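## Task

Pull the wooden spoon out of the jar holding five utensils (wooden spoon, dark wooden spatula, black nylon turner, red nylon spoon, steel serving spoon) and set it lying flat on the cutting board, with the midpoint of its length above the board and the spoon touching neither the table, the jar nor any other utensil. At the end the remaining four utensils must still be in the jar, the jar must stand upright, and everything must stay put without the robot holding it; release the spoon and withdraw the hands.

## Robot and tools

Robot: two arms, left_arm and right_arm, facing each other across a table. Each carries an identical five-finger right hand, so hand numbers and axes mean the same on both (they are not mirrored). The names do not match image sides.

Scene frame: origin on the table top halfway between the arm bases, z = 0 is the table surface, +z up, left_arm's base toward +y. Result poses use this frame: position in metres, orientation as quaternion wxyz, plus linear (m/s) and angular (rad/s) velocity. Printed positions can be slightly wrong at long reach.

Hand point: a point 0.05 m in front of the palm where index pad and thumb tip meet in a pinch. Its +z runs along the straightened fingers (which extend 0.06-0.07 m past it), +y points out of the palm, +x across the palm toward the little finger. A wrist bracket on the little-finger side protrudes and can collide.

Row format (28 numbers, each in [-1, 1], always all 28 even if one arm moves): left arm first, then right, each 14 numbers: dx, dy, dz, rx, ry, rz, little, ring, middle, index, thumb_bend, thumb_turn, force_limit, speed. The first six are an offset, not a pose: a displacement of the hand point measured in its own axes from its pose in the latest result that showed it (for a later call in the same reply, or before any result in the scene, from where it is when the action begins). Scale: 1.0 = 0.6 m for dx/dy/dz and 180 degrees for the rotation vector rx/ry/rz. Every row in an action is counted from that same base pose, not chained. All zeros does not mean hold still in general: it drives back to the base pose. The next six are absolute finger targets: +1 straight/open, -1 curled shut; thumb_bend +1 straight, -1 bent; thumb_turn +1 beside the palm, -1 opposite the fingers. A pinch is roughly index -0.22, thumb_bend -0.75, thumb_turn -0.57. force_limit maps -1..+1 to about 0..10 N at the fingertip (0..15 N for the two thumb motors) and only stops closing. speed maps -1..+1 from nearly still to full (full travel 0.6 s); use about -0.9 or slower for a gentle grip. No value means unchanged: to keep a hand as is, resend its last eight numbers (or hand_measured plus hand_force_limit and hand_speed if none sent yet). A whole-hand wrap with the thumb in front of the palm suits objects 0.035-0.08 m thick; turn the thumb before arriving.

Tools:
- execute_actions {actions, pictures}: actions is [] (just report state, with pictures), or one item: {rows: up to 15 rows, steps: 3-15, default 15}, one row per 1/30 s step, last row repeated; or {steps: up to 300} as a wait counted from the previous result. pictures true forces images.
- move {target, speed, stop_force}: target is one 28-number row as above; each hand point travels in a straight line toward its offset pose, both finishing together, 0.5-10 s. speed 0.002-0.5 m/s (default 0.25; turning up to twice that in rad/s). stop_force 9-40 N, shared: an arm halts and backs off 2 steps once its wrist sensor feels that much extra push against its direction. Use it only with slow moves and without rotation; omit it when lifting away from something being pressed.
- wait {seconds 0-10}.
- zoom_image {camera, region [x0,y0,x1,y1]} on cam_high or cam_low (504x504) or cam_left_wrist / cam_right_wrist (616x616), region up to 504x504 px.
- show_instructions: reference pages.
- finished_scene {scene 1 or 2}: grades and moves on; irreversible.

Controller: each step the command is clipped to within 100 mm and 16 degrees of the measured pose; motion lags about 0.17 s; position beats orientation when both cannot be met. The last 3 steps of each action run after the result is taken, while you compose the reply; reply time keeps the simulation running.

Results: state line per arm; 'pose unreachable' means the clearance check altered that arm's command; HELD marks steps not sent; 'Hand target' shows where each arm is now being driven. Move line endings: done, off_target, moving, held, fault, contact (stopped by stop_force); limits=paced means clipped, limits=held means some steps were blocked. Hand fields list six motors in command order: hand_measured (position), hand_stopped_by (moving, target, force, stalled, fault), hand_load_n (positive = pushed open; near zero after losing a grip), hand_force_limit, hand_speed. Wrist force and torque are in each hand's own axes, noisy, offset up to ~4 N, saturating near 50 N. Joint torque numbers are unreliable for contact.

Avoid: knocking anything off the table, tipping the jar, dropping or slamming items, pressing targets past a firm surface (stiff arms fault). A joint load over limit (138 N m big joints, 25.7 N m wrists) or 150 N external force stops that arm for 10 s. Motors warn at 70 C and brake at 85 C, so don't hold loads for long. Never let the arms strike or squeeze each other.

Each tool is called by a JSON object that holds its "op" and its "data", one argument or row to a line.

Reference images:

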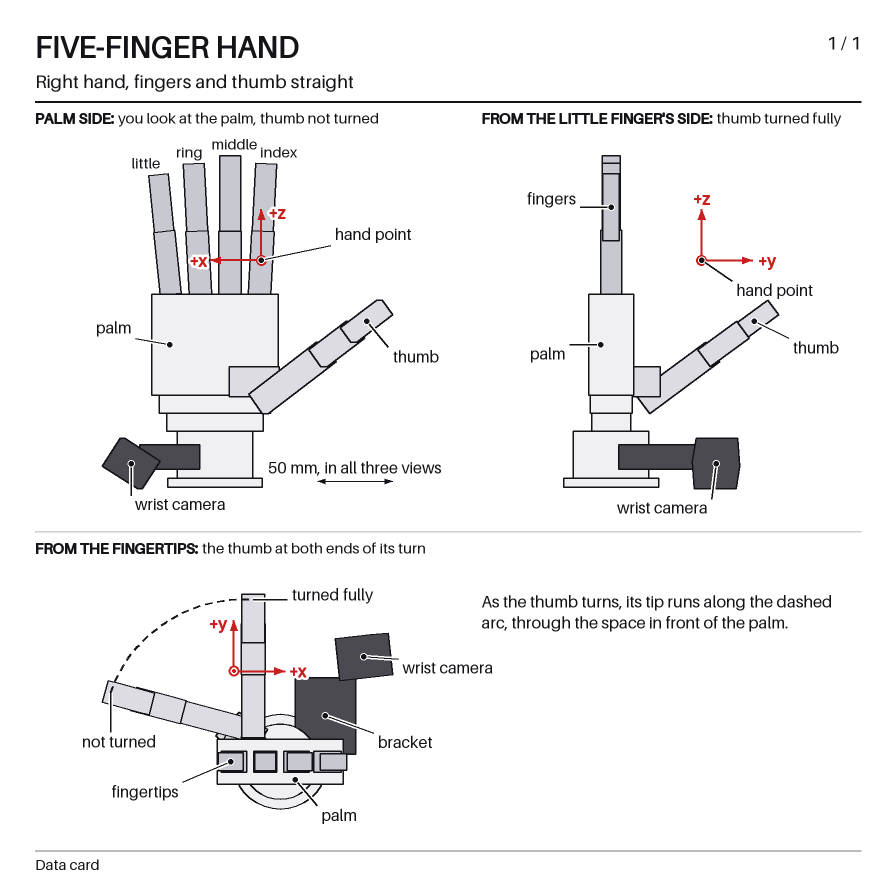

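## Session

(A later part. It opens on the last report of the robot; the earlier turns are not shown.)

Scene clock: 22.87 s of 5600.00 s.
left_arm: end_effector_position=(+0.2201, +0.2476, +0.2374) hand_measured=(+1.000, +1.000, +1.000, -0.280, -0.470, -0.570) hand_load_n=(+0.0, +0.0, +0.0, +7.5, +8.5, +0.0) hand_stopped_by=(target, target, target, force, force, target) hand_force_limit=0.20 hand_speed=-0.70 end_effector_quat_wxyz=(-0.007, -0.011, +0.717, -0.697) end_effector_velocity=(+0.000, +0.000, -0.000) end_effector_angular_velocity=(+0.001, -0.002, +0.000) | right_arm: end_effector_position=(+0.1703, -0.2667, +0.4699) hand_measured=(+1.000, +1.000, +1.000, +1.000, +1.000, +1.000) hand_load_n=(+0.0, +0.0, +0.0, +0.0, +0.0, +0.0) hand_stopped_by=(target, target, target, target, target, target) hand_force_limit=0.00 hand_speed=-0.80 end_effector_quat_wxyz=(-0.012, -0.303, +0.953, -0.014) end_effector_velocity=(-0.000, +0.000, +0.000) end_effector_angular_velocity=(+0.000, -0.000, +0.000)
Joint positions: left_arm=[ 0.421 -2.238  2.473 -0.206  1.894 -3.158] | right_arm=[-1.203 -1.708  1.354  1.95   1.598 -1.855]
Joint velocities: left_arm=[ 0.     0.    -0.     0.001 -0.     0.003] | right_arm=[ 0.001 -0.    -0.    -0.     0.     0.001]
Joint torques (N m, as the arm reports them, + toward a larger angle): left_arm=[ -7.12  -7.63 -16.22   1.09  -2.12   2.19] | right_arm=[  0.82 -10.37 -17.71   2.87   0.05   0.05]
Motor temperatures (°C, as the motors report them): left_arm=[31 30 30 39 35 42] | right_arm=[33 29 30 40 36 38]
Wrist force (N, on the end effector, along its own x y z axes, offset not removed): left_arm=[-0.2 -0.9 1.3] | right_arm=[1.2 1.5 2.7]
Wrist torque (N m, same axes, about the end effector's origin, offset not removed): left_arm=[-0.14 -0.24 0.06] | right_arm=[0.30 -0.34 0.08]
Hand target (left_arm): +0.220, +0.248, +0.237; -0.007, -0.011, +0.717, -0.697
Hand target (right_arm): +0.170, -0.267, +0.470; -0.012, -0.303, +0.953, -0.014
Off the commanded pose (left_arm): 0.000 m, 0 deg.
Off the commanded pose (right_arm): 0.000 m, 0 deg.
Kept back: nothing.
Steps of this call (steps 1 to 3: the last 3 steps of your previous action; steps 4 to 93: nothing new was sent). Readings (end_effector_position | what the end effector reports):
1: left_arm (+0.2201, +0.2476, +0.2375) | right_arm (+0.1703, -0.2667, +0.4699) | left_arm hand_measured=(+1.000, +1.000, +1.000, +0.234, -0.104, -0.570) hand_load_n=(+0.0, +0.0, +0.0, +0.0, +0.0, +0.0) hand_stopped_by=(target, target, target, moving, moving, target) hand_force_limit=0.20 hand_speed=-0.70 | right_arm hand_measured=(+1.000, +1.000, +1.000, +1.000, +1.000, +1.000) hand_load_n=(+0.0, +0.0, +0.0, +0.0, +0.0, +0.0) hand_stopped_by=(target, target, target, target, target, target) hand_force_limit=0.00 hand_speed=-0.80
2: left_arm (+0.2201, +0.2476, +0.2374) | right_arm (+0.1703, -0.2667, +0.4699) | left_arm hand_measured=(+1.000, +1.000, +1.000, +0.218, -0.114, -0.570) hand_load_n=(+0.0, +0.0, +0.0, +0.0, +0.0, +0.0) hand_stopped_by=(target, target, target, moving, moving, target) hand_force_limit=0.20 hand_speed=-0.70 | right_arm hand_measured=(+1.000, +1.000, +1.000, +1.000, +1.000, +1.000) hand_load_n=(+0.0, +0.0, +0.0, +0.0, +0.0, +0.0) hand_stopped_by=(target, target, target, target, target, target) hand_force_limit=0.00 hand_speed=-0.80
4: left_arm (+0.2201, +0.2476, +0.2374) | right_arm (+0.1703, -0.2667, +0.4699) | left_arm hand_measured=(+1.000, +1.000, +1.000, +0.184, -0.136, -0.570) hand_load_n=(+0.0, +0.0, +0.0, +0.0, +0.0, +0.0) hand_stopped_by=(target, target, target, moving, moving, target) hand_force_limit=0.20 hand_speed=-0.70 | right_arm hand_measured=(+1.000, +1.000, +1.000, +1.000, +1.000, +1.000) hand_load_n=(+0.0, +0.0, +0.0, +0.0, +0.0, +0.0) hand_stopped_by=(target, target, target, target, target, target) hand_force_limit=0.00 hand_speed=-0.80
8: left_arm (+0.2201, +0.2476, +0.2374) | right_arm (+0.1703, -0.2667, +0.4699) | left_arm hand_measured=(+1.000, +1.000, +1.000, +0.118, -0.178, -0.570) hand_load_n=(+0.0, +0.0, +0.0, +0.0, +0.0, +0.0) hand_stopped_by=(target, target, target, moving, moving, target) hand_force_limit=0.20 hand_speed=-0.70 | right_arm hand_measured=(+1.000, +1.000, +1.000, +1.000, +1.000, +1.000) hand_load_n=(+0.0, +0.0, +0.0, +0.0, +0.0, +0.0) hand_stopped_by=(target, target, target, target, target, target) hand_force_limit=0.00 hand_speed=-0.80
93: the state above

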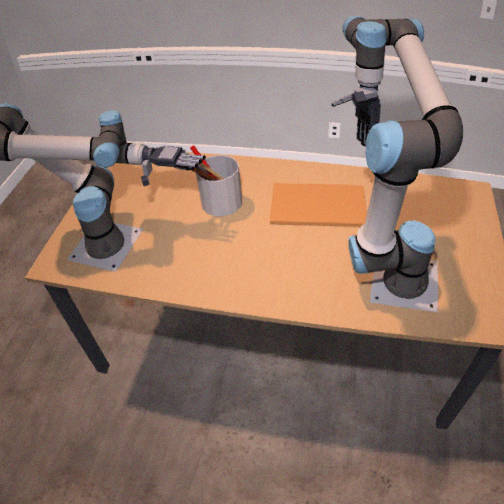

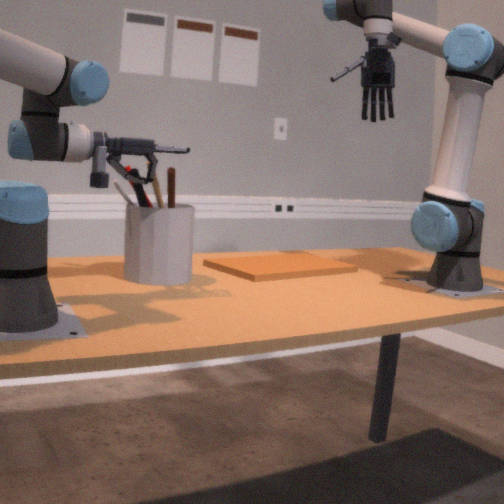

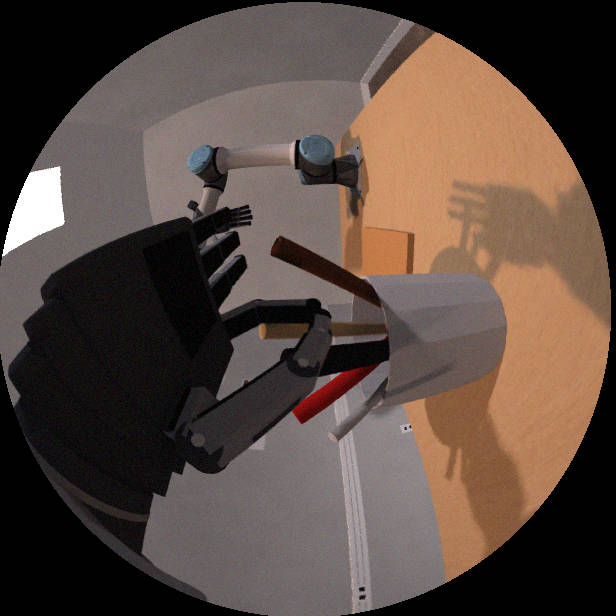

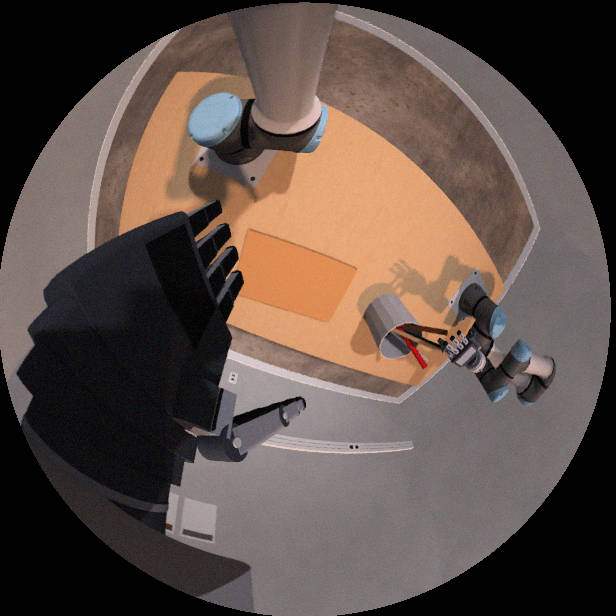

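{"op": "execute_actions", "data": {
  "actions": [
    {"rows":[[0,0,0,0,0,0,1,1,1,0.4,0,-0.57,0.2,0, 0,0,0,0,0,0,1,1,1,1,1,1,0,-0.8]]}
  ]
}}

{"op": "move", "data": {
  "target": [-0.025,0,0,0,0,0,1,1,1,0.4,0,-0.57,0.2,0, 0,0,0,0,0,0,1,1,1,1,1,1,0,-0.8],
  "speed": 0.03
}}

{"op": "execute_actions", "data": {
  "actions": [
    {"rows":[[0,0,0,0,0,0,1,1,1,-0.3,-0.8,-0.57,0.2,-0.7, 0,0,0,0,0,0,1,1,1,1,1,1,0,-0.8]]}
  ]
}}

{"op": "wait", "data": {
  "seconds": 2.5
}}

{"op": "zoom_image", "data": {
  "camera": "cam_left_wrist",
  "region": [200, 150, 520, 470]
}}

{"op": "zoom_image", "data": {
  "camera": "cam_low",
  "region": [60, 80, 260, 280]
}}

Scene clock: 23.50 s of 5600.00 s.
left_arm: end_effector_position=(+0.2201, +0.2476, +0.2374) hand_measured=(+1.000, +1.000, +1.000, +0.214, -0.162, -0.570) hand_load_n=(+0.0, +0.0, +0.0, +0.0, +0.0, +0.0) hand_stopped_by=(target, target, target, moving, moving, target) hand_force_limit=0.20 hand_speed=0.00 end_effector_quat_wxyz=(-0.007, -0.011, +0.717, -0.697) end_effector_velocity=(-0.000, -0.000, -0.000) end_effector_angular_velocity=(+0.000, -0.002, -0.001) | right_arm: end_effector_position=(+0.1703, -0.2667, +0.4699) hand_measured=(+1.000, +1.000, +1.000, +1.000, +1.000, +1.000) hand_load_n=(+0.0, +0.0, +0.0, +0.0, +0.0, +0.0) hand_stopped_by=(target, target, target, target, target, target) hand_force_limit=0.00 hand_speed=-0.80 end_effector_quat_wxyz=(-0.012, -0.303, +0.953, -0.014) end_effector_velocity=(-0.001, +0.001, +0.000) end_effector_angular_velocity=(+0.001, +0.001, +0.004)
Joint positions: left_arm=[ 0.421 -2.238  2.473 -0.206  1.894 -3.158] | right_arm=[-1.203 -1.708  1.354  1.95   1.598 -1.855]
Joint velocities: left_arm=[-0.     0.001 -0.    -0.001  0.     0.002] | right_arm=[ 0.002  0.     0.     0.    -0.002 -0.002]
Joint torques (N m, as the arm reports them, + toward a larger angle): left_arm=[ -7.33  -7.78 -16.79   1.08  -2.15   2.21] | right_arm=[  0.14 -10.37 -17.06   2.85   0.11   0.31]
Motor temperatures (°C, as the motors report them): left_arm=[31 30 30 39 35 42] | right_arm=[33 29 30 40 36 38]
Wrist force (N, on the end effector, along its own x y z axes, offset not removed): left_arm=[1.0 -2.2 0.4] | right_arm=[0.2 3.0 2.1]
Wrist torque (N m, same axes, about the end effector's origin, offset not removed): left_arm=[-0.27 -0.39 0.14] | right_arm=[0.52 -0.25 0.09]
Steps of this call (steps 1 to 7: nothing new was sent; steps 8 to 19: the first 12 steps of this action). Readings (end_effector_position | what the end effector reports):
8: left_arm (+0.2201, +0.2476, +0.2374) | right_arm (+0.1703, -0.2667, +0.4699) | left_arm hand_measured=(+1.000, +1.000, +1.000, -0.280, -0.470, -0.570) hand_load_n=(+0.0, +0.0, +0.0, +7.5, +8.5, +0.0) hand_stopped_by=(target, target, target, moving, moving, target) hand_force_limit=0.20 hand_speed=0.00 | right_arm hand_measured=(+1.000, +1.000, +1.000, +1.000, +1.000, +1.000) hand_load_n=(+0.0, +0.0, +0.0, +0.0, +0.0, +0.0) hand_stopped_by=(target, target, target, target, target, target) hand_force_limit=0.00 hand_speed=-0.80
9: left_arm (+0.2201, +0.2476, +0.2374) | right_arm (+0.1703, -0.2667, +0.4699) | left_arm hand_measured=(+1.000, +1.000, +1.000, -0.280, -0.470, -0.570) hand_load_n=(+0.0, +0.0, +0.0, +7.5, +8.5, +0.0) hand_stopped_by=(target, target, target, moving, moving, target) hand_force_limit=0.20 hand_speed=0.00 | right_arm hand_measured=(+1.000, +1.000, +1.000, +1.000, +1.000, +1.000) hand_load_n=(+0.0, +0.0, +0.0, +0.0, +0.0, +0.0) hand_stopped_by=(target, target, target, target, target, target) hand_force_limit=0.00 hand_speed=-0.80
11: left_arm (+0.2201, +0.2476, +0.2374) | right_arm (+0.1703, -0.2667, +0.4699) | left_arm hand_measured=(+1.000, +1.000, +1.000, -0.230, -0.442, -0.570) hand_load_n=(+0.0, +0.0, +0.0, +0.0, +0.0, +0.0) hand_stopped_by=(target, target, target, moving, moving, target) hand_force_limit=0.20 hand_speed=0.00 | right_arm hand_measured=(+1.000, +1.000, +1.000, +1.000, +1.000, +1.000) hand_load_n=(+0.0, +0.0, +0.0, +0.0, +0.0, +0.0) hand_stopped_by=(target, target, target, target, target, target) hand_force_limit=0.00 hand_speed=-0.80
15: left_arm (+0.2201, +0.2476, +0.2374) | right_arm (+0.1703, -0.2667, +0.4699) | left_arm hand_measured=(+1.000, +1.000, +1.000, -0.008, -0.302, -0.570) hand_load_n=(+0.0, +0.0, +0.0, +0.0, +0.0, +0.0) hand_stopped_by=(target, target, target, moving, moving, target) hand_force_limit=0.20 hand_speed=0.00 | right_arm hand_measured=(+1.000, +1.000, +1.000, +1.000, +1.000, +1.000) hand_load_n=(+0.0, +0.0, +0.0, +0.0, +0.0, +0.0) hand_stopped_by=(target, target, target, target, target, target) hand_force_limit=0.00 hand_speed=-0.80
19: the state above

Scene clock: 24.70 s of 5600.00 s.
left_arm: end_effector_position=(+0.2347, +0.2477, +0.2370) hand_measured=(+1.000, +1.000, +1.000, +0.400, +0.000, -0.570) hand_load_n=(+0.0, +0.0, +0.0, +0.0, +0.5, -0.5) hand_stopped_by=(target, target, target, target, target, target) hand_force_limit=0.20 hand_speed=0.00 end_effector_quat_wxyz=(-0.007, -0.011, +0.717, -0.697) end_effector_velocity=(+0.003, -0.000, -0.000) end_effector_angular_velocity=(+0.000, -0.000, -0.005) | right_arm: end_effector_position=(+0.1703, -0.2667, +0.4699) hand_measured=(+1.000, +1.000, +1.000, +1.000, +1.000, +1.000) hand_load_n=(+0.0, +0.0, +0.0, +0.0, +0.0, +0.0) hand_stopped_by=(target, target, target, target, target, target) hand_force_limit=0.00 hand_speed=-0.80 end_effector_quat_wxyz=(-0.012, -0.303, +0.953, -0.014) end_effector_velocity=(+0.000, -0.000, -0.000) end_effector_angular_velocity=(-0.001, +0.000, +0.001)
Joint positions: left_arm=[ 0.528 -2.167  2.45  -0.253  2.    -3.154] | right_arm=[-1.203 -1.708  1.354  1.95   1.598 -1.855]
Joint velocities: left_arm=[ 0.028  0.02  -0.007 -0.013  0.033  0.001] | right_arm=[ 0.     0.001 -0.     0.     0.    -0.001]
Joint torques (N m, as the arm reports them, + toward a larger angle): left_arm=[  5.42  17.18 -33.17  -4.25   2.57   2.43] | right_arm=[  1.22 -10.38 -17.35   2.75  -0.06   0.07]
Motor temperatures (°C, as the motors report them): left_arm=[31 30 30 39 35 42] | right_arm=[33 29 30 40 36 38]
Wrist force (N, on the end effector, along its own x y z axes, offset not removed): left_arm=[0.2 -1.7 0.3] | right_arm=[1.2 2.9 1.3]
Wrist torque (N m, same axes, about the end effector's origin, offset not removed): left_arm=[-0.32 -0.23 -0.03] | right_arm=[0.53 -0.32 0.07]
Hand target (left_arm): +0.235, +0.248, +0.237; -0.007, -0.011, +0.717, -0.697
Hand target (right_arm): +0.170, -0.267, +0.470; -0.012, -0.303, +0.953, -0.014
Off your previous action's commanded pose (left_arm): 0.000 m, 0 deg at its last step (step 3 of this call).
Off your previous action's commanded pose (right_arm): 0.000 m, 0 deg at its last step (step 3 of this call).
Off the commanded pose (left_arm): 0.000 m, 0 deg.
Off the commanded pose (right_arm): 0.000 m, 0 deg.
Kept back: nothing.
move: done

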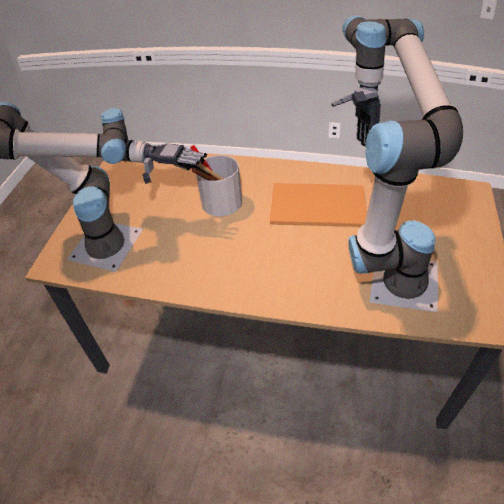

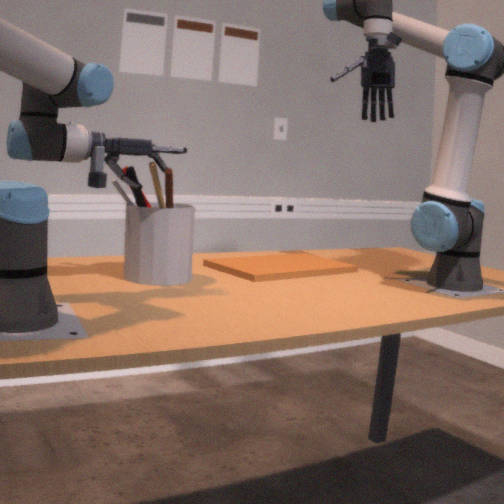

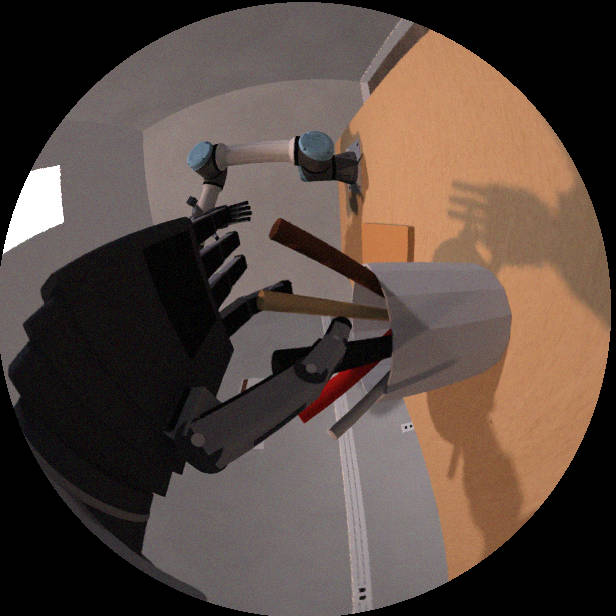

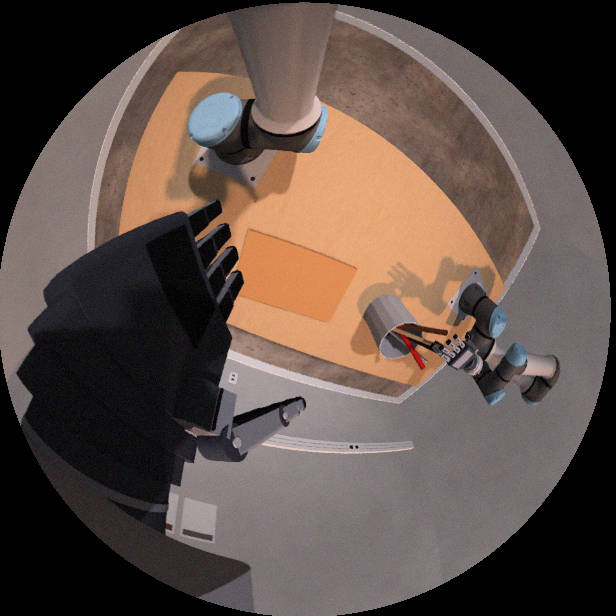

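Scene clock: 25.10 s of 5600.00 s.
left_arm: end_effector_position=(+0.2347, +0.2477, +0.2371) hand_measured=(+1.000, +1.000, +1.000, +0.252, -0.094, -0.570) hand_load_n=(+0.0, +0.0, +0.0, +0.0, +0.5, -0.5) hand_stopped_by=(target, target, target, moving, moving, target) hand_force_limit=0.20 hand_speed=-0.70 end_effector_quat_wxyz=(-0.007, -0.011, +0.717, -0.697) end_effector_velocity=(-0.000, +0.001, -0.001) end_effector_angular_velocity=(+0.002, +0.002, +0.001) | right_arm: end_effector_position=(+0.1703, -0.2667, +0.4699) hand_measured=(+1.000, +1.000, +1.000, +1.000, +1.000, +1.000) hand_load_n=(+0.0, +0.0, +0.0, +0.0, +0.0, +0.0) hand_stopped_by=(target, target, target, target, target, target) hand_force_limit=0.00 hand_speed=-0.80 end_effector_quat_wxyz=(-0.012, -0.303, +0.953, -0.014) end_effector_velocity=(-0.000, +0.000, -0.000) end_effector_angular_velocity=(-0.000, +0.000, +0.002)
Joint positions: left_arm=[ 0.528 -2.166  2.45  -0.253  2.    -3.154] | right_arm=[-1.203 -1.708  1.354  1.95   1.598 -1.855]
Joint velocities: left_arm=[-0.    -0.001  0.001  0.002 -0.001 -0.002] | right_arm=[ 0.002 -0.     0.     0.     0.     0.   ]
Joint torques (N m, as the arm reports them, + toward a larger angle): left_arm=[ -8.69 -11.96 -16.27   1.37  -2.12   2.4 ] | right_arm=[  0.32 -11.01 -18.35   2.94   0.1    0.11]
Motor temperatures (°C, as the motors report them): left_arm=[31 30 30 39 35 42] | right_arm=[33 29 30 40 36 38]
Wrist force (N, on the end effector, along its own x y z axes, offset not removed): left_arm=[0.2 -0.2 1.3] | right_arm=[0.9 1.6 1.5]
Wrist torque (N m, same axes, about the end effector's origin, offset not removed): left_arm=[-0.24 -0.27 0.04] | right_arm=[0.26 -0.33 0.07]
Steps of this call (steps 1 to 12: the first 12 steps of this action). Readings (end_effector_position | what the end effector reports):
1: left_arm (+0.2347, +0.2477, +0.2370) | right_arm (+0.1703, -0.2667, +0.4699) | left_arm hand_measured=(+1.000, +1.000, +1.000, +0.400, +0.000, -0.570) hand_load_n=(+0.0, +0.0, +0.0, +0.0, +0.5, -0.5) hand_stopped_by=(target, target, target, moving, moving, target) hand_force_limit=0.20 hand_speed=-0.70 | right_arm hand_measured=(+1.000, +1.000, +1.000, +1.000, +1.000, +1.000) hand_load_n=(+0.0, +0.0, +0.0, +0.0, +0.0, +0.0) hand_stopped_by=(target, target, target, target, target, target) hand_force_limit=0.00 hand_speed=-0.80
2: left_arm (+0.2348, +0.2477, +0.2370) | right_arm (+0.1703, -0.2667, +0.4699) | left_arm hand_measured=(+1.000, +1.000, +1.000, +0.400, +0.000, -0.570) hand_load_n=(+0.0, +0.0, +0.0, +0.0, +0.5, -0.5) hand_stopped_by=(target, target, target, moving, moving, target) hand_force_limit=0.20 hand_speed=-0.70 | right_arm hand_measured=(+1.000, +1.000, +1.000, +1.000, +1.000, +1.000) hand_load_n=(+0.0, +0.0, +0.0, +0.0, +0.0, +0.0) hand_stopped_by=(target, target, target, target, target, target) hand_force_limit=0.00 hand_speed=-0.80
4: left_arm (+0.2347, +0.2477, +0.2370) | right_arm (+0.1703, -0.2667, +0.4699) | left_arm hand_measured=(+1.000, +1.000, +1.000, +0.384, -0.010, -0.570) hand_load_n=(+0.0, +0.0, +0.0, +0.0, +0.5, -0.5) hand_stopped_by=(target, target, target, moving, moving, target) hand_force_limit=0.20 hand_speed=-0.70 | right_arm hand_measured=(+1.000, +1.000, +1.000, +1.000, +1.000, +1.000) hand_load_n=(+0.0, +0.0, +0.0, +0.0, +0.0, +0.0) hand_stopped_by=(target, target, target, target, target, target) hand_force_limit=0.00 hand_speed=-0.80
8: left_arm (+0.2347, +0.2476, +0.2371) | right_arm (+0.1703, -0.2667, +0.4699) | left_arm hand_measured=(+1.000, +1.000, +1.000, +0.318, -0.052, -0.570) hand_load_n=(+0.0, +0.0, +0.0, +0.0, +0.5, -0.5) hand_stopped_by=(target, target, target, moving, moving, target) hand_force_limit=0.20 hand_speed=-0.70 | right_arm hand_measured=(+1.000, +1.000, +1.000, +1.000, +1.000, +1.000) hand_load_n=(+0.0, +0.0, +0.0, +0.0, +0.0, +0.0) hand_stopped_by=(target, target, target, target, target, target) hand_force_limit=0.00 hand_speed=-0.80
12: the state above

Scene clock: 27.70 s of 5600.00 s.
left_arm: end_effector_position=(+0.2346, +0.2477, +0.2370) hand_measured=(+1.000, +1.000, +1.000, -0.112, -0.374, -0.570) hand_load_n=(+0.0, +0.0, +0.0, +8.5, +8.5, +1.5) hand_stopped_by=(target, target, target, force, force, target) hand_force_limit=0.20 hand_speed=-0.70 end_effector_quat_wxyz=(-0.007, -0.011, +0.717, -0.697) end_effector_velocity=(+0.000, +0.000, -0.000) end_effector_angular_velocity=(+0.001, +0.001, +0.001) | right_arm: end_effector_position=(+0.1703, -0.2667, +0.4699) hand_measured=(+1.000, +1.000, +1.000, +1.000, +1.000, +1.000) hand_load_n=(+0.0, +0.0, +0.0, +0.0, +0.0, +0.0) hand_stopped_by=(target, target, target, target, target, target) hand_force_limit=0.00 hand_speed=-0.80 end_effector_quat_wxyz=(-0.012, -0.303, +0.953, -0.014) end_effector_velocity=(-0.000, +0.000, +0.000) end_effector_angular_velocity=(+0.001, +0.000, +0.001)
Joint positions: left_arm=[ 0.528 -2.167  2.45  -0.253  2.    -3.154] | right_arm=[-1.203 -1.708  1.354  1.95   1.598 -1.855]
Joint velocities: left_arm=[ 0.002  0.001  0.     0.001  0.    -0.   ] | right_arm=[ 0.001 -0.     0.     0.    -0.001 -0.   ]
Joint torques (N m, as the arm reports them, + toward a larger angle): left_arm=[ -7.28  -8.31 -25.35  -1.89  -0.7    1.77] | right_arm=[ -0.25 -11.67 -18.23   2.93   0.12   0.21]
Motor temperatures (°C, as the motors report them): left_arm=[31 30 30 39 35 42] | right_arm=[33 29 30 40 36 38]
Wrist force (N, on the end effector, along its own x y z axes, offset not removed): left_arm=[1.3 -0.9 1.3] | right_arm=[1.2 1.4 2.2]
Wrist torque (N m, same axes, about the end effector's origin, offset not removed): left_arm=[-0.04 -0.45 0.13] | right_arm=[0.13 -0.36 0.09]
Hand target (left_arm): +0.235, +0.248, +0.237; -0.007, -0.011, +0.717, -0.697
Hand target (right_arm): +0.170, -0.267, +0.470; -0.012, -0.303, +0.953, -0.014
Off the commanded pose (left_arm): 0.000 m, 0 deg.
Off the commanded pose (right_arm): 0.000 m, 0 deg.
Kept back: nothing.
Steps of this call (steps 1 to 3: the last 3 steps of your previous action; steps 4 to 78: nothing new was sent). Readings (end_effector_position | what the end effector reports):
1: left_arm (+0.2347, +0.2477, +0.2371) | right_arm (+0.1703, -0.2667, +0.4699) | left_arm hand_measured=(+1.000, +1.000, +1.000, +0.234, -0.104, -0.570) hand_load_n=(+0.0, +0.0, +0.0, +0.0, +0.5, -0.5) hand_stopped_by=(target, target, target, moving, moving, target) hand_force_limit=0.20 hand_speed=-0.70 | right_arm hand_measured=(+1.000, +1.000, +1.000, +1.000, +1.000, +1.000) hand_load_n=(+0.0, +0.0, +0.0, +0.0, +0.0, +0.0) hand_stopped_by=(target, target, target, target, target, target) hand_force_limit=0.00 hand_speed=-0.80
2: left_arm (+0.2347, +0.2477, +0.2370) | right_arm (+0.1703, -0.2667, +0.4699) | left_arm hand_measured=(+1.000, +1.000, +1.000, +0.218, -0.114, -0.570) hand_load_n=(+0.0, +0.0, +0.0, +0.0, +0.5, -0.5) hand_stopped_by=(target, target, target, moving, moving, target) hand_force_limit=0.20 hand_speed=-0.70 | right_arm hand_measured=(+1.000, +1.000, +1.000, +1.000, +1.000, +1.000) hand_load_n=(+0.0, +0.0, +0.0, +0.0, +0.0, +0.0) hand_stopped_by=(target, target, target, target, target, target) hand_force_limit=0.00 hand_speed=-0.80
4: left_arm (+0.2347, +0.2477, +0.2370) | right_arm (+0.1703, -0.2667, +0.4699) | left_arm hand_measured=(+1.000, +1.000, +1.000, +0.184, -0.136, -0.570) hand_load_n=(+0.0, +0.0, +0.0, +0.0, +0.5, -0.5) hand_stopped_by=(target, target, target, moving, moving, target) hand_force_limit=0.20 hand_speed=-0.70 | right_arm hand_measured=(+1.000, +1.000, +1.000, +1.000, +1.000, +1.000) hand_load_n=(+0.0, +0.0, +0.0, +0.0, +0.0, +0.0) hand_stopped_by=(target, target, target, target, target, target) hand_force_limit=0.00 hand_speed=-0.80
8: left_arm (+0.2347, +0.2477, +0.2370) | right_arm (+0.1703, -0.2667, +0.4699) | left_arm hand_measured=(+1.000, +1.000, +1.000, +0.118, -0.178, -0.570) hand_load_n=(+0.0, +0.0, +0.0, +0.5, +0.0, +0.0) hand_stopped_by=(target, target, target, moving, moving, target) hand_force_limit=0.20 hand_speed=-0.70 | right_arm hand_measured=(+1.000, +1.000, +1.000, +1.000, +1.000, +1.000) hand_load_n=(+0.0, +0.0, +0.0, +0.0, +0.0, +0.0) hand_stopped_by=(target, target, target, target, target, target) hand_force_limit=0.00 hand_speed=-0.80
78: the state above

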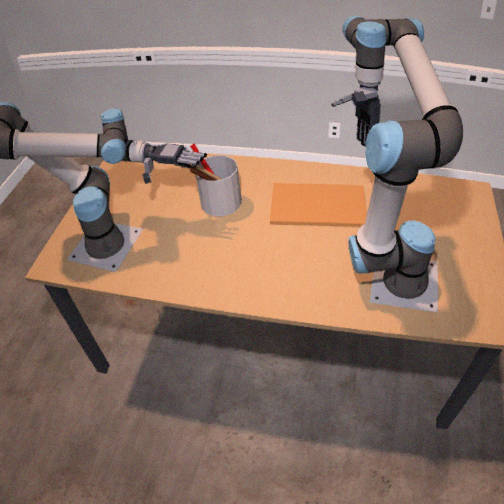

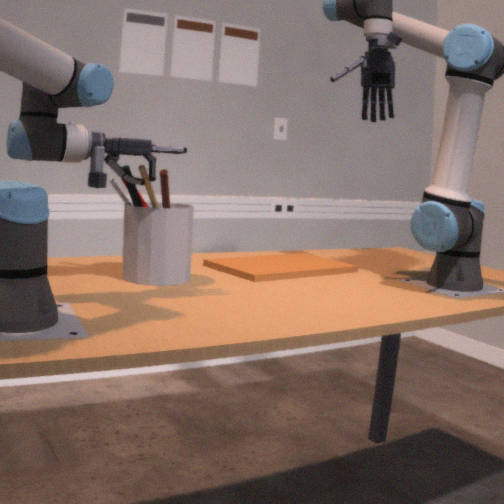

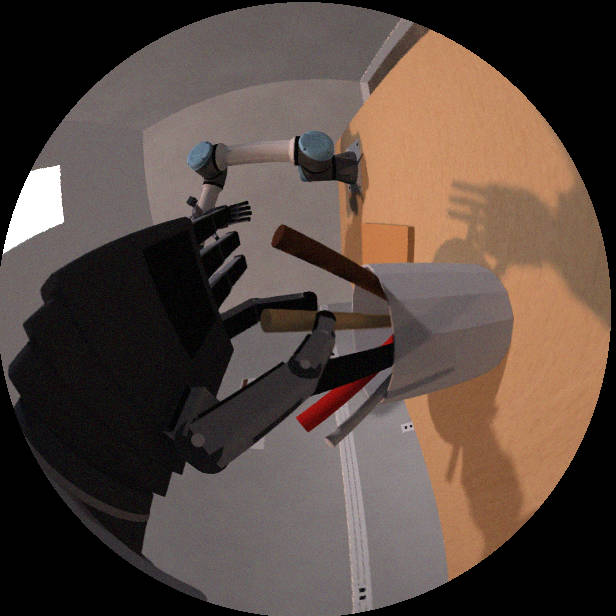

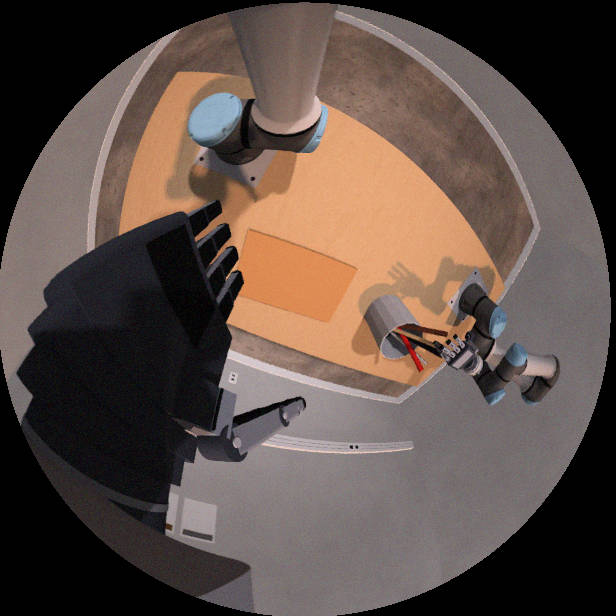

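Region (200, 150, 520, 470) of cam_left_wrist's 616x616 image, scaled by 1.575, with more detail than that image has.

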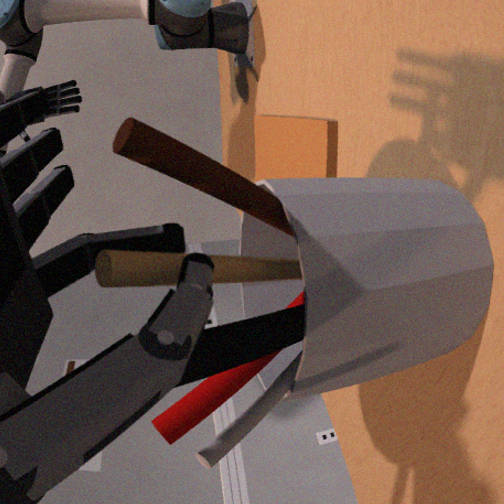

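Region (60, 80, 260, 280) of cam_low's 504x504 image, scaled by 2.520, with more detail than that image has.

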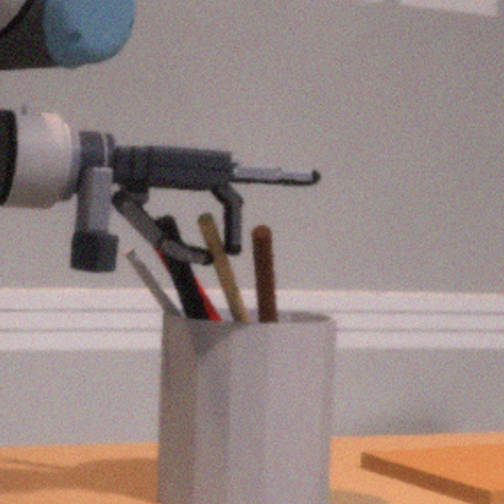

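Gripped. Lift.

{"op": "move", "data": {
  "target": [0,-0.37,0,0,0,0,1,1,1,-0.3,-0.8,-0.57,0.2,-0.7, 0,0,0,0,0,0,1,1,1,1,1,1,0,-0.8],
  "speed": 0.08
}}

Scene clock: 31.23 s of 5600.00 s.
left_arm: end_effector_position=(+0.2405, +0.2416, +0.4585) hand_measured=(+1.000, +1.000, +1.000, -0.112, -0.374, -0.570) hand_load_n=(+0.0, +0.0, +0.0, +9.5, +4.5, +0.5) hand_stopped_by=(target, target, target, force, force, target) hand_force_limit=0.20 hand_speed=-0.70 end_effector_quat_wxyz=(-0.007, -0.011, +0.717, -0.697) end_effector_velocity=(-0.000, -0.001, +0.003) end_effector_angular_velocity=(+0.002, -0.000, -0.002) | right_arm: end_effector_position=(+0.1703, -0.2667, +0.4699) hand_measured=(+1.000, +1.000, +1.000, +1.000, +1.000, +1.000) hand_load_n=(+0.0, +0.0, +0.0, +0.0, +0.0, +0.0) hand_stopped_by=(target, target, target, target, target, target) hand_force_limit=0.00 hand_speed=-0.80 end_effector_quat_wxyz=(-0.012, -0.303, +0.953, -0.014) end_effector_velocity=(+0.000, -0.000, -0.000) end_effector_angular_velocity=(-0.000, -0.000, -0.001)
Joint positions: left_arm=[ 0.547 -2.14   1.868  0.303  2.019 -3.154] | right_arm=[-1.203 -1.708  1.354  1.95   1.598 -1.855]
Joint velocities: left_arm=[-0.001  0.005 -0.01   0.008  0.001  0.001] | right_arm=[-0.001  0.    -0.     0.     0.    -0.   ]
Joint torques (N m, as the arm reports them, + toward a larger angle): left_arm=[  7.54  15.15 -31.73   0.98   2.47   2.52] | right_arm=[  0.18 -11.57 -18.07   2.88   0.07   0.06]
Motor temperatures (°C, as the motors report them): left_arm=[31 30 30 39 35 42] | right_arm=[33 29 30 40 36 38]
Wrist force (N, on the end effector, along its own x y z axes, offset not removed): left_arm=[-0.4 -0.5 0.6] | right_arm=[0.3 0.6 2.3]
Wrist torque (N m, same axes, about the end effector's origin, offset not removed): left_arm=[-0.13 -0.18 -0.01] | right_arm=[0.12 -0.28 -0.07]
Hand target (left_arm): +0.241, +0.242, +0.459; -0.007, -0.011, +0.717, -0.697
Hand target (right_arm): +0.170, -0.267, +0.470; -0.012, -0.303, +0.953, -0.014
Off the commanded pose (left_arm): 0.000 m, 0 deg.
Off the commanded pose (right_arm): 0.000 m, 0 deg.
Kept back: nothing.
move: done

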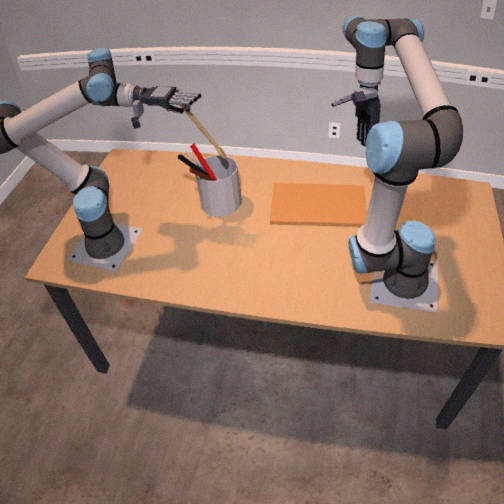

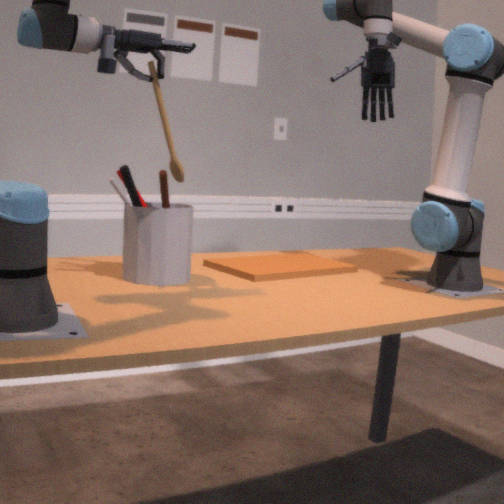

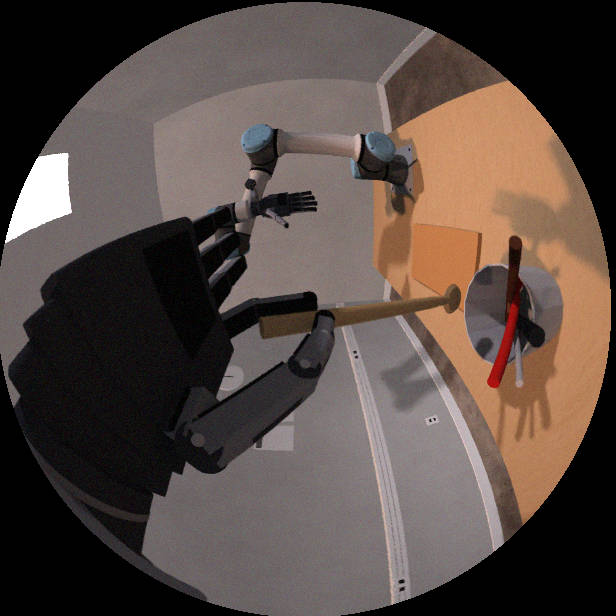

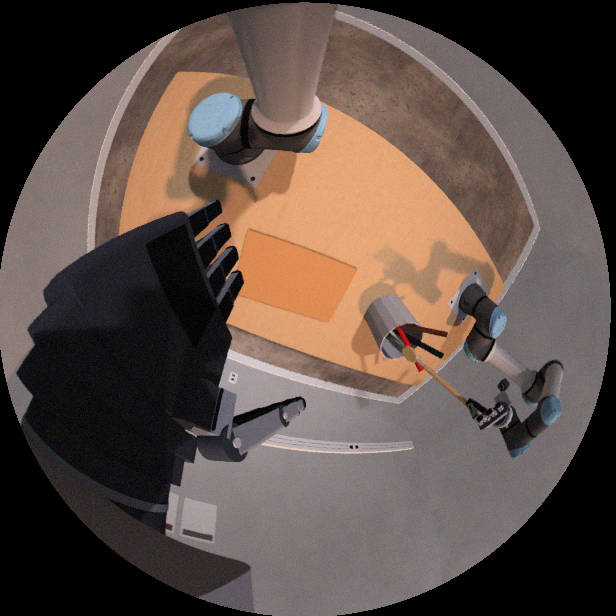

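{"op": "move", "data": {
  "target": [0.03,0.1,0.6,0,-0.5,0,1,1,1,-0.3,-0.8,-0.57,0.2,-0.7, 0.25,-0.35,0,0,0,0,1,1,1,1,1,1,0,-0.8],
  "speed": 0.12
}}

Scene clock: 38.73 s of 5600.00 s.
left_arm: end_effector_position=(+0.2223, -0.1159, +0.3882) hand_measured=(+1.000, +1.000, +1.000, -0.112, -0.374, -0.570) hand_load_n=(+0.0, +0.0, +0.0, +9.0, +4.5, +0.5) hand_stopped_by=(target, target, target, force, force, target) hand_force_limit=0.20 hand_speed=-0.70 end_effector_quat_wxyz=(+0.499, -0.501, +0.514, -0.484) end_effector_velocity=(-0.000, -0.002, +0.001) end_effector_angular_velocity=(+0.001, -0.017, +0.019) | right_arm: end_effector_position=(+0.1690, -0.5242, +0.4781) hand_measured=(+1.000, +1.000, +1.000, +1.000, +1.000, +1.000) hand_load_n=(+0.0, +0.0, +0.0, +0.0, +0.0, +0.0) hand_stopped_by=(target, target, target, target, target, target) hand_force_limit=0.00 hand_speed=-0.80 end_effector_quat_wxyz=(-0.013, -0.303, +0.953, -0.013) end_effector_velocity=(-0.000, -0.001, +0.000) end_effector_angular_velocity=(+0.000, -0.000, -0.002)
Joint positions: left_arm=[-0.167 -0.754  0.494  0.139 -0.266 -2.996] | right_arm=[-2.846 -1.935  1.477  2.001  1.596 -3.498]
Joint velocities: left_arm=[ 0.002  0.066 -0.114  0.118 -0.015 -0.068] | right_arm=[-0.005  0.001 -0.001 -0.    -0.    -0.003]
Joint torques (N m, as the arm reports them, + toward a larger angle): left_arm=[  6.25 -41.75 -28.45   2.95  -2.1   -2.6 ] | right_arm=[-13.9    9.28 -26.04   0.14  -1.71  -2.51]
Motor temperatures (°C, as the motors report them): left_arm=[31 30 30 39 35 42] | right_arm=[33 29 30 40 36 38]
Wrist force (N, on the end effector, along its own x y z axes, offset not removed): left_arm=[-0.1 -0.4 1.7] | right_arm=[0.3 2.5 2.9]
Wrist torque (N m, same axes, about the end effector's origin, offset not removed): left_arm=[-0.21 -0.25 0.11] | right_arm=[0.34 -0.35 0.06]
Hand target (left_arm): +0.222, -0.116, +0.388; +0.501, -0.501, +0.513, -0.484
Hand target (right_arm): +0.169, -0.524, +0.478; -0.013, -0.303, +0.953, -0.013
Off the commanded pose (left_arm): 0.001 m, 0 deg.
Off the commanded pose (right_arm): 0.001 m, 0 deg.
Kept back: nothing.
move: done

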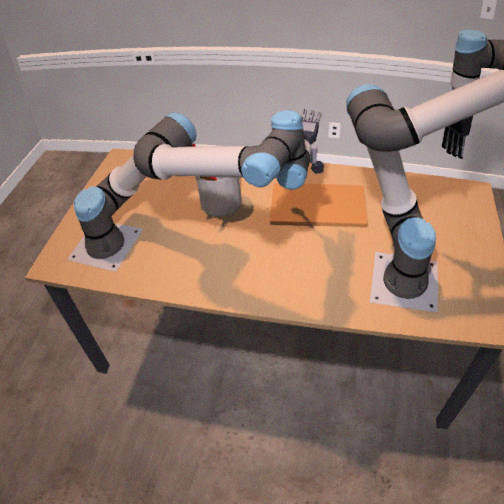

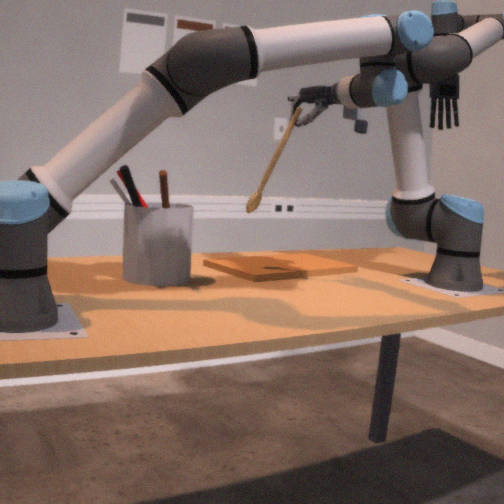

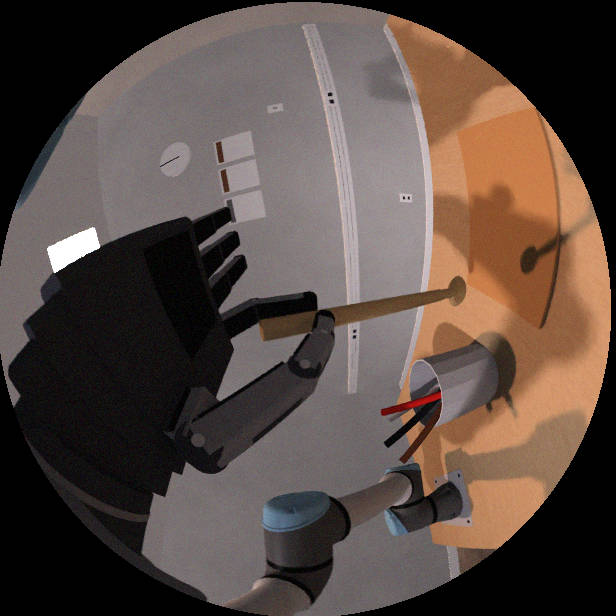

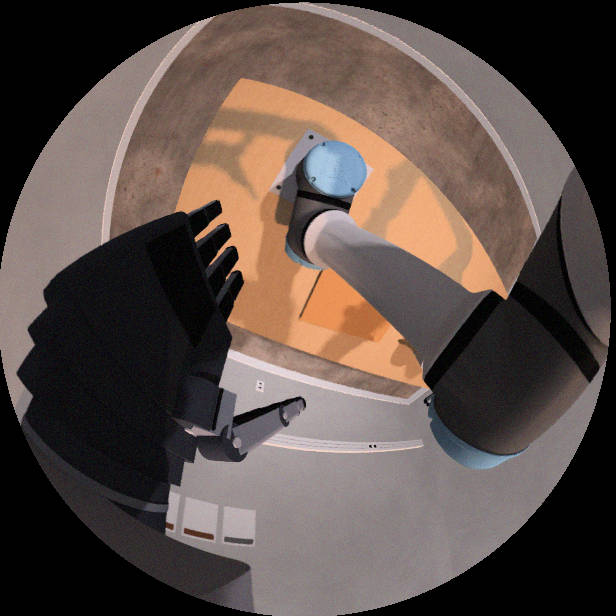

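{"op": "move", "data": {
  "target": [0.06,0.08,0.23,0,0.5,0,1,1,1,-0.3,-0.8,-0.57,0.2,-0.7, 0,0,0,0,0,0,1,1,1,1,1,1,0,-0.8],
  "speed": 0.1
}}

Scene clock: 47.27 s of 5600.00 s.
left_arm: end_effector_position=(+0.3588, -0.1507, +0.3355) hand_measured=(+1.000, +1.000, +1.000, -0.112, -0.374, -0.570) hand_load_n=(+0.0, +0.0, +0.0, +9.5, +4.5, +0.5) hand_stopped_by=(target, target, target, force, force, target) hand_force_limit=0.20 hand_speed=-0.70 end_effector_quat_wxyz=(-0.009, -0.012, +0.717, -0.697) end_effector_velocity=(+0.001, -0.001, +0.000) end_effector_angular_velocity=(-0.001, -0.000, -0.018) | right_arm: end_effector_position=(+0.1690, -0.5242, +0.4781) hand_measured=(+1.000, +1.000, +1.000, +1.000, +1.000, +1.000) hand_load_n=(+0.0, +0.0, +0.0, +0.0, +0.0, +0.0) hand_stopped_by=(target, target, target, target, target, target) hand_force_limit=0.00 hand_speed=-0.80 end_effector_quat_wxyz=(-0.013, -0.303, +0.953, -0.013) end_effector_velocity=(-0.000, -0.000, -0.000) end_effector_angular_velocity=(+0.000, +0.001, -0.002)
Joint positions: left_arm=[ 0.428 -1.203  1.346 -0.115  1.901 -3.161] | right_arm=[-2.846 -1.935  1.477  2.001  1.596 -3.498]
Joint velocities: left_arm=[ 0.009  0.007 -0.011  0.002  0.028  0.001] | right_arm=[-0.002  0.     0.    -0.     0.    -0.   ]
Joint torques (N m, as the arm reports them, + toward a larger angle): left_arm=[  7.13 -27.88 -32.53   1.04   2.66   2.49] | right_arm=[ 14.07 -10.35  -7.43   5.32   2.02   2.52]
Motor temperatures (°C, as the motors report them): left_arm=[31 30 30 39 35 42] | right_arm=[33 29 30 40 36 38]
Wrist force (N, on the end effector, along its own x y z axes, offset not removed): left_arm=[0.2 -1.5 1.2] | right_arm=[1.4 1.6 3.6]
Wrist torque (N m, same axes, about the end effector's origin, offset not removed): left_arm=[-0.30 -0.31 0.07] | right_arm=[0.15 -0.49 0.07]
Hand target (left_arm): +0.359, -0.151, +0.335; -0.010, -0.011, +0.717, -0.697
Hand target (right_arm): +0.169, -0.524, +0.478; -0.013, -0.303, +0.953, -0.013
Off the commanded pose (left_arm): 0.001 m, 0 deg.
Off the commanded pose (right_arm): 0.000 m, 0 deg.
Kept back: nothing.
move: done

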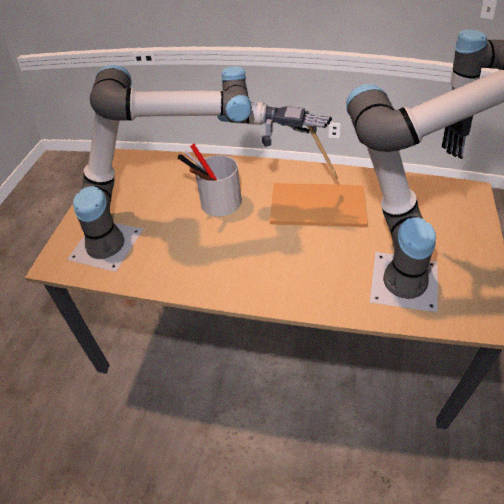

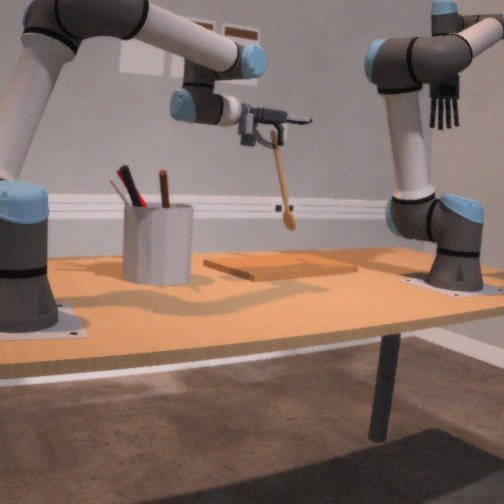

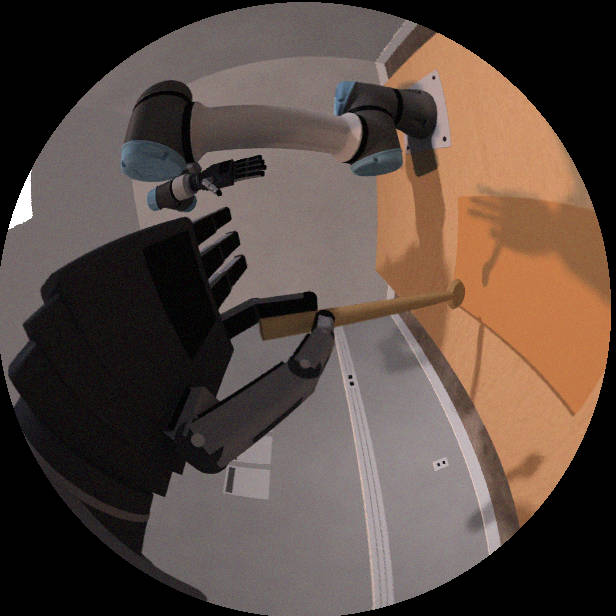

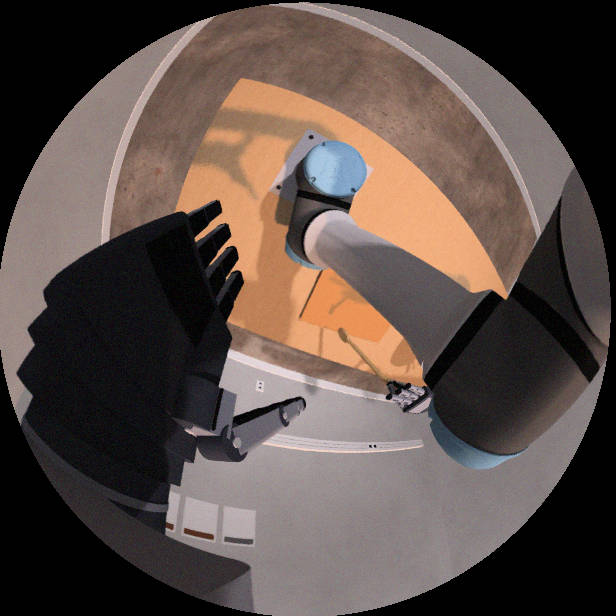

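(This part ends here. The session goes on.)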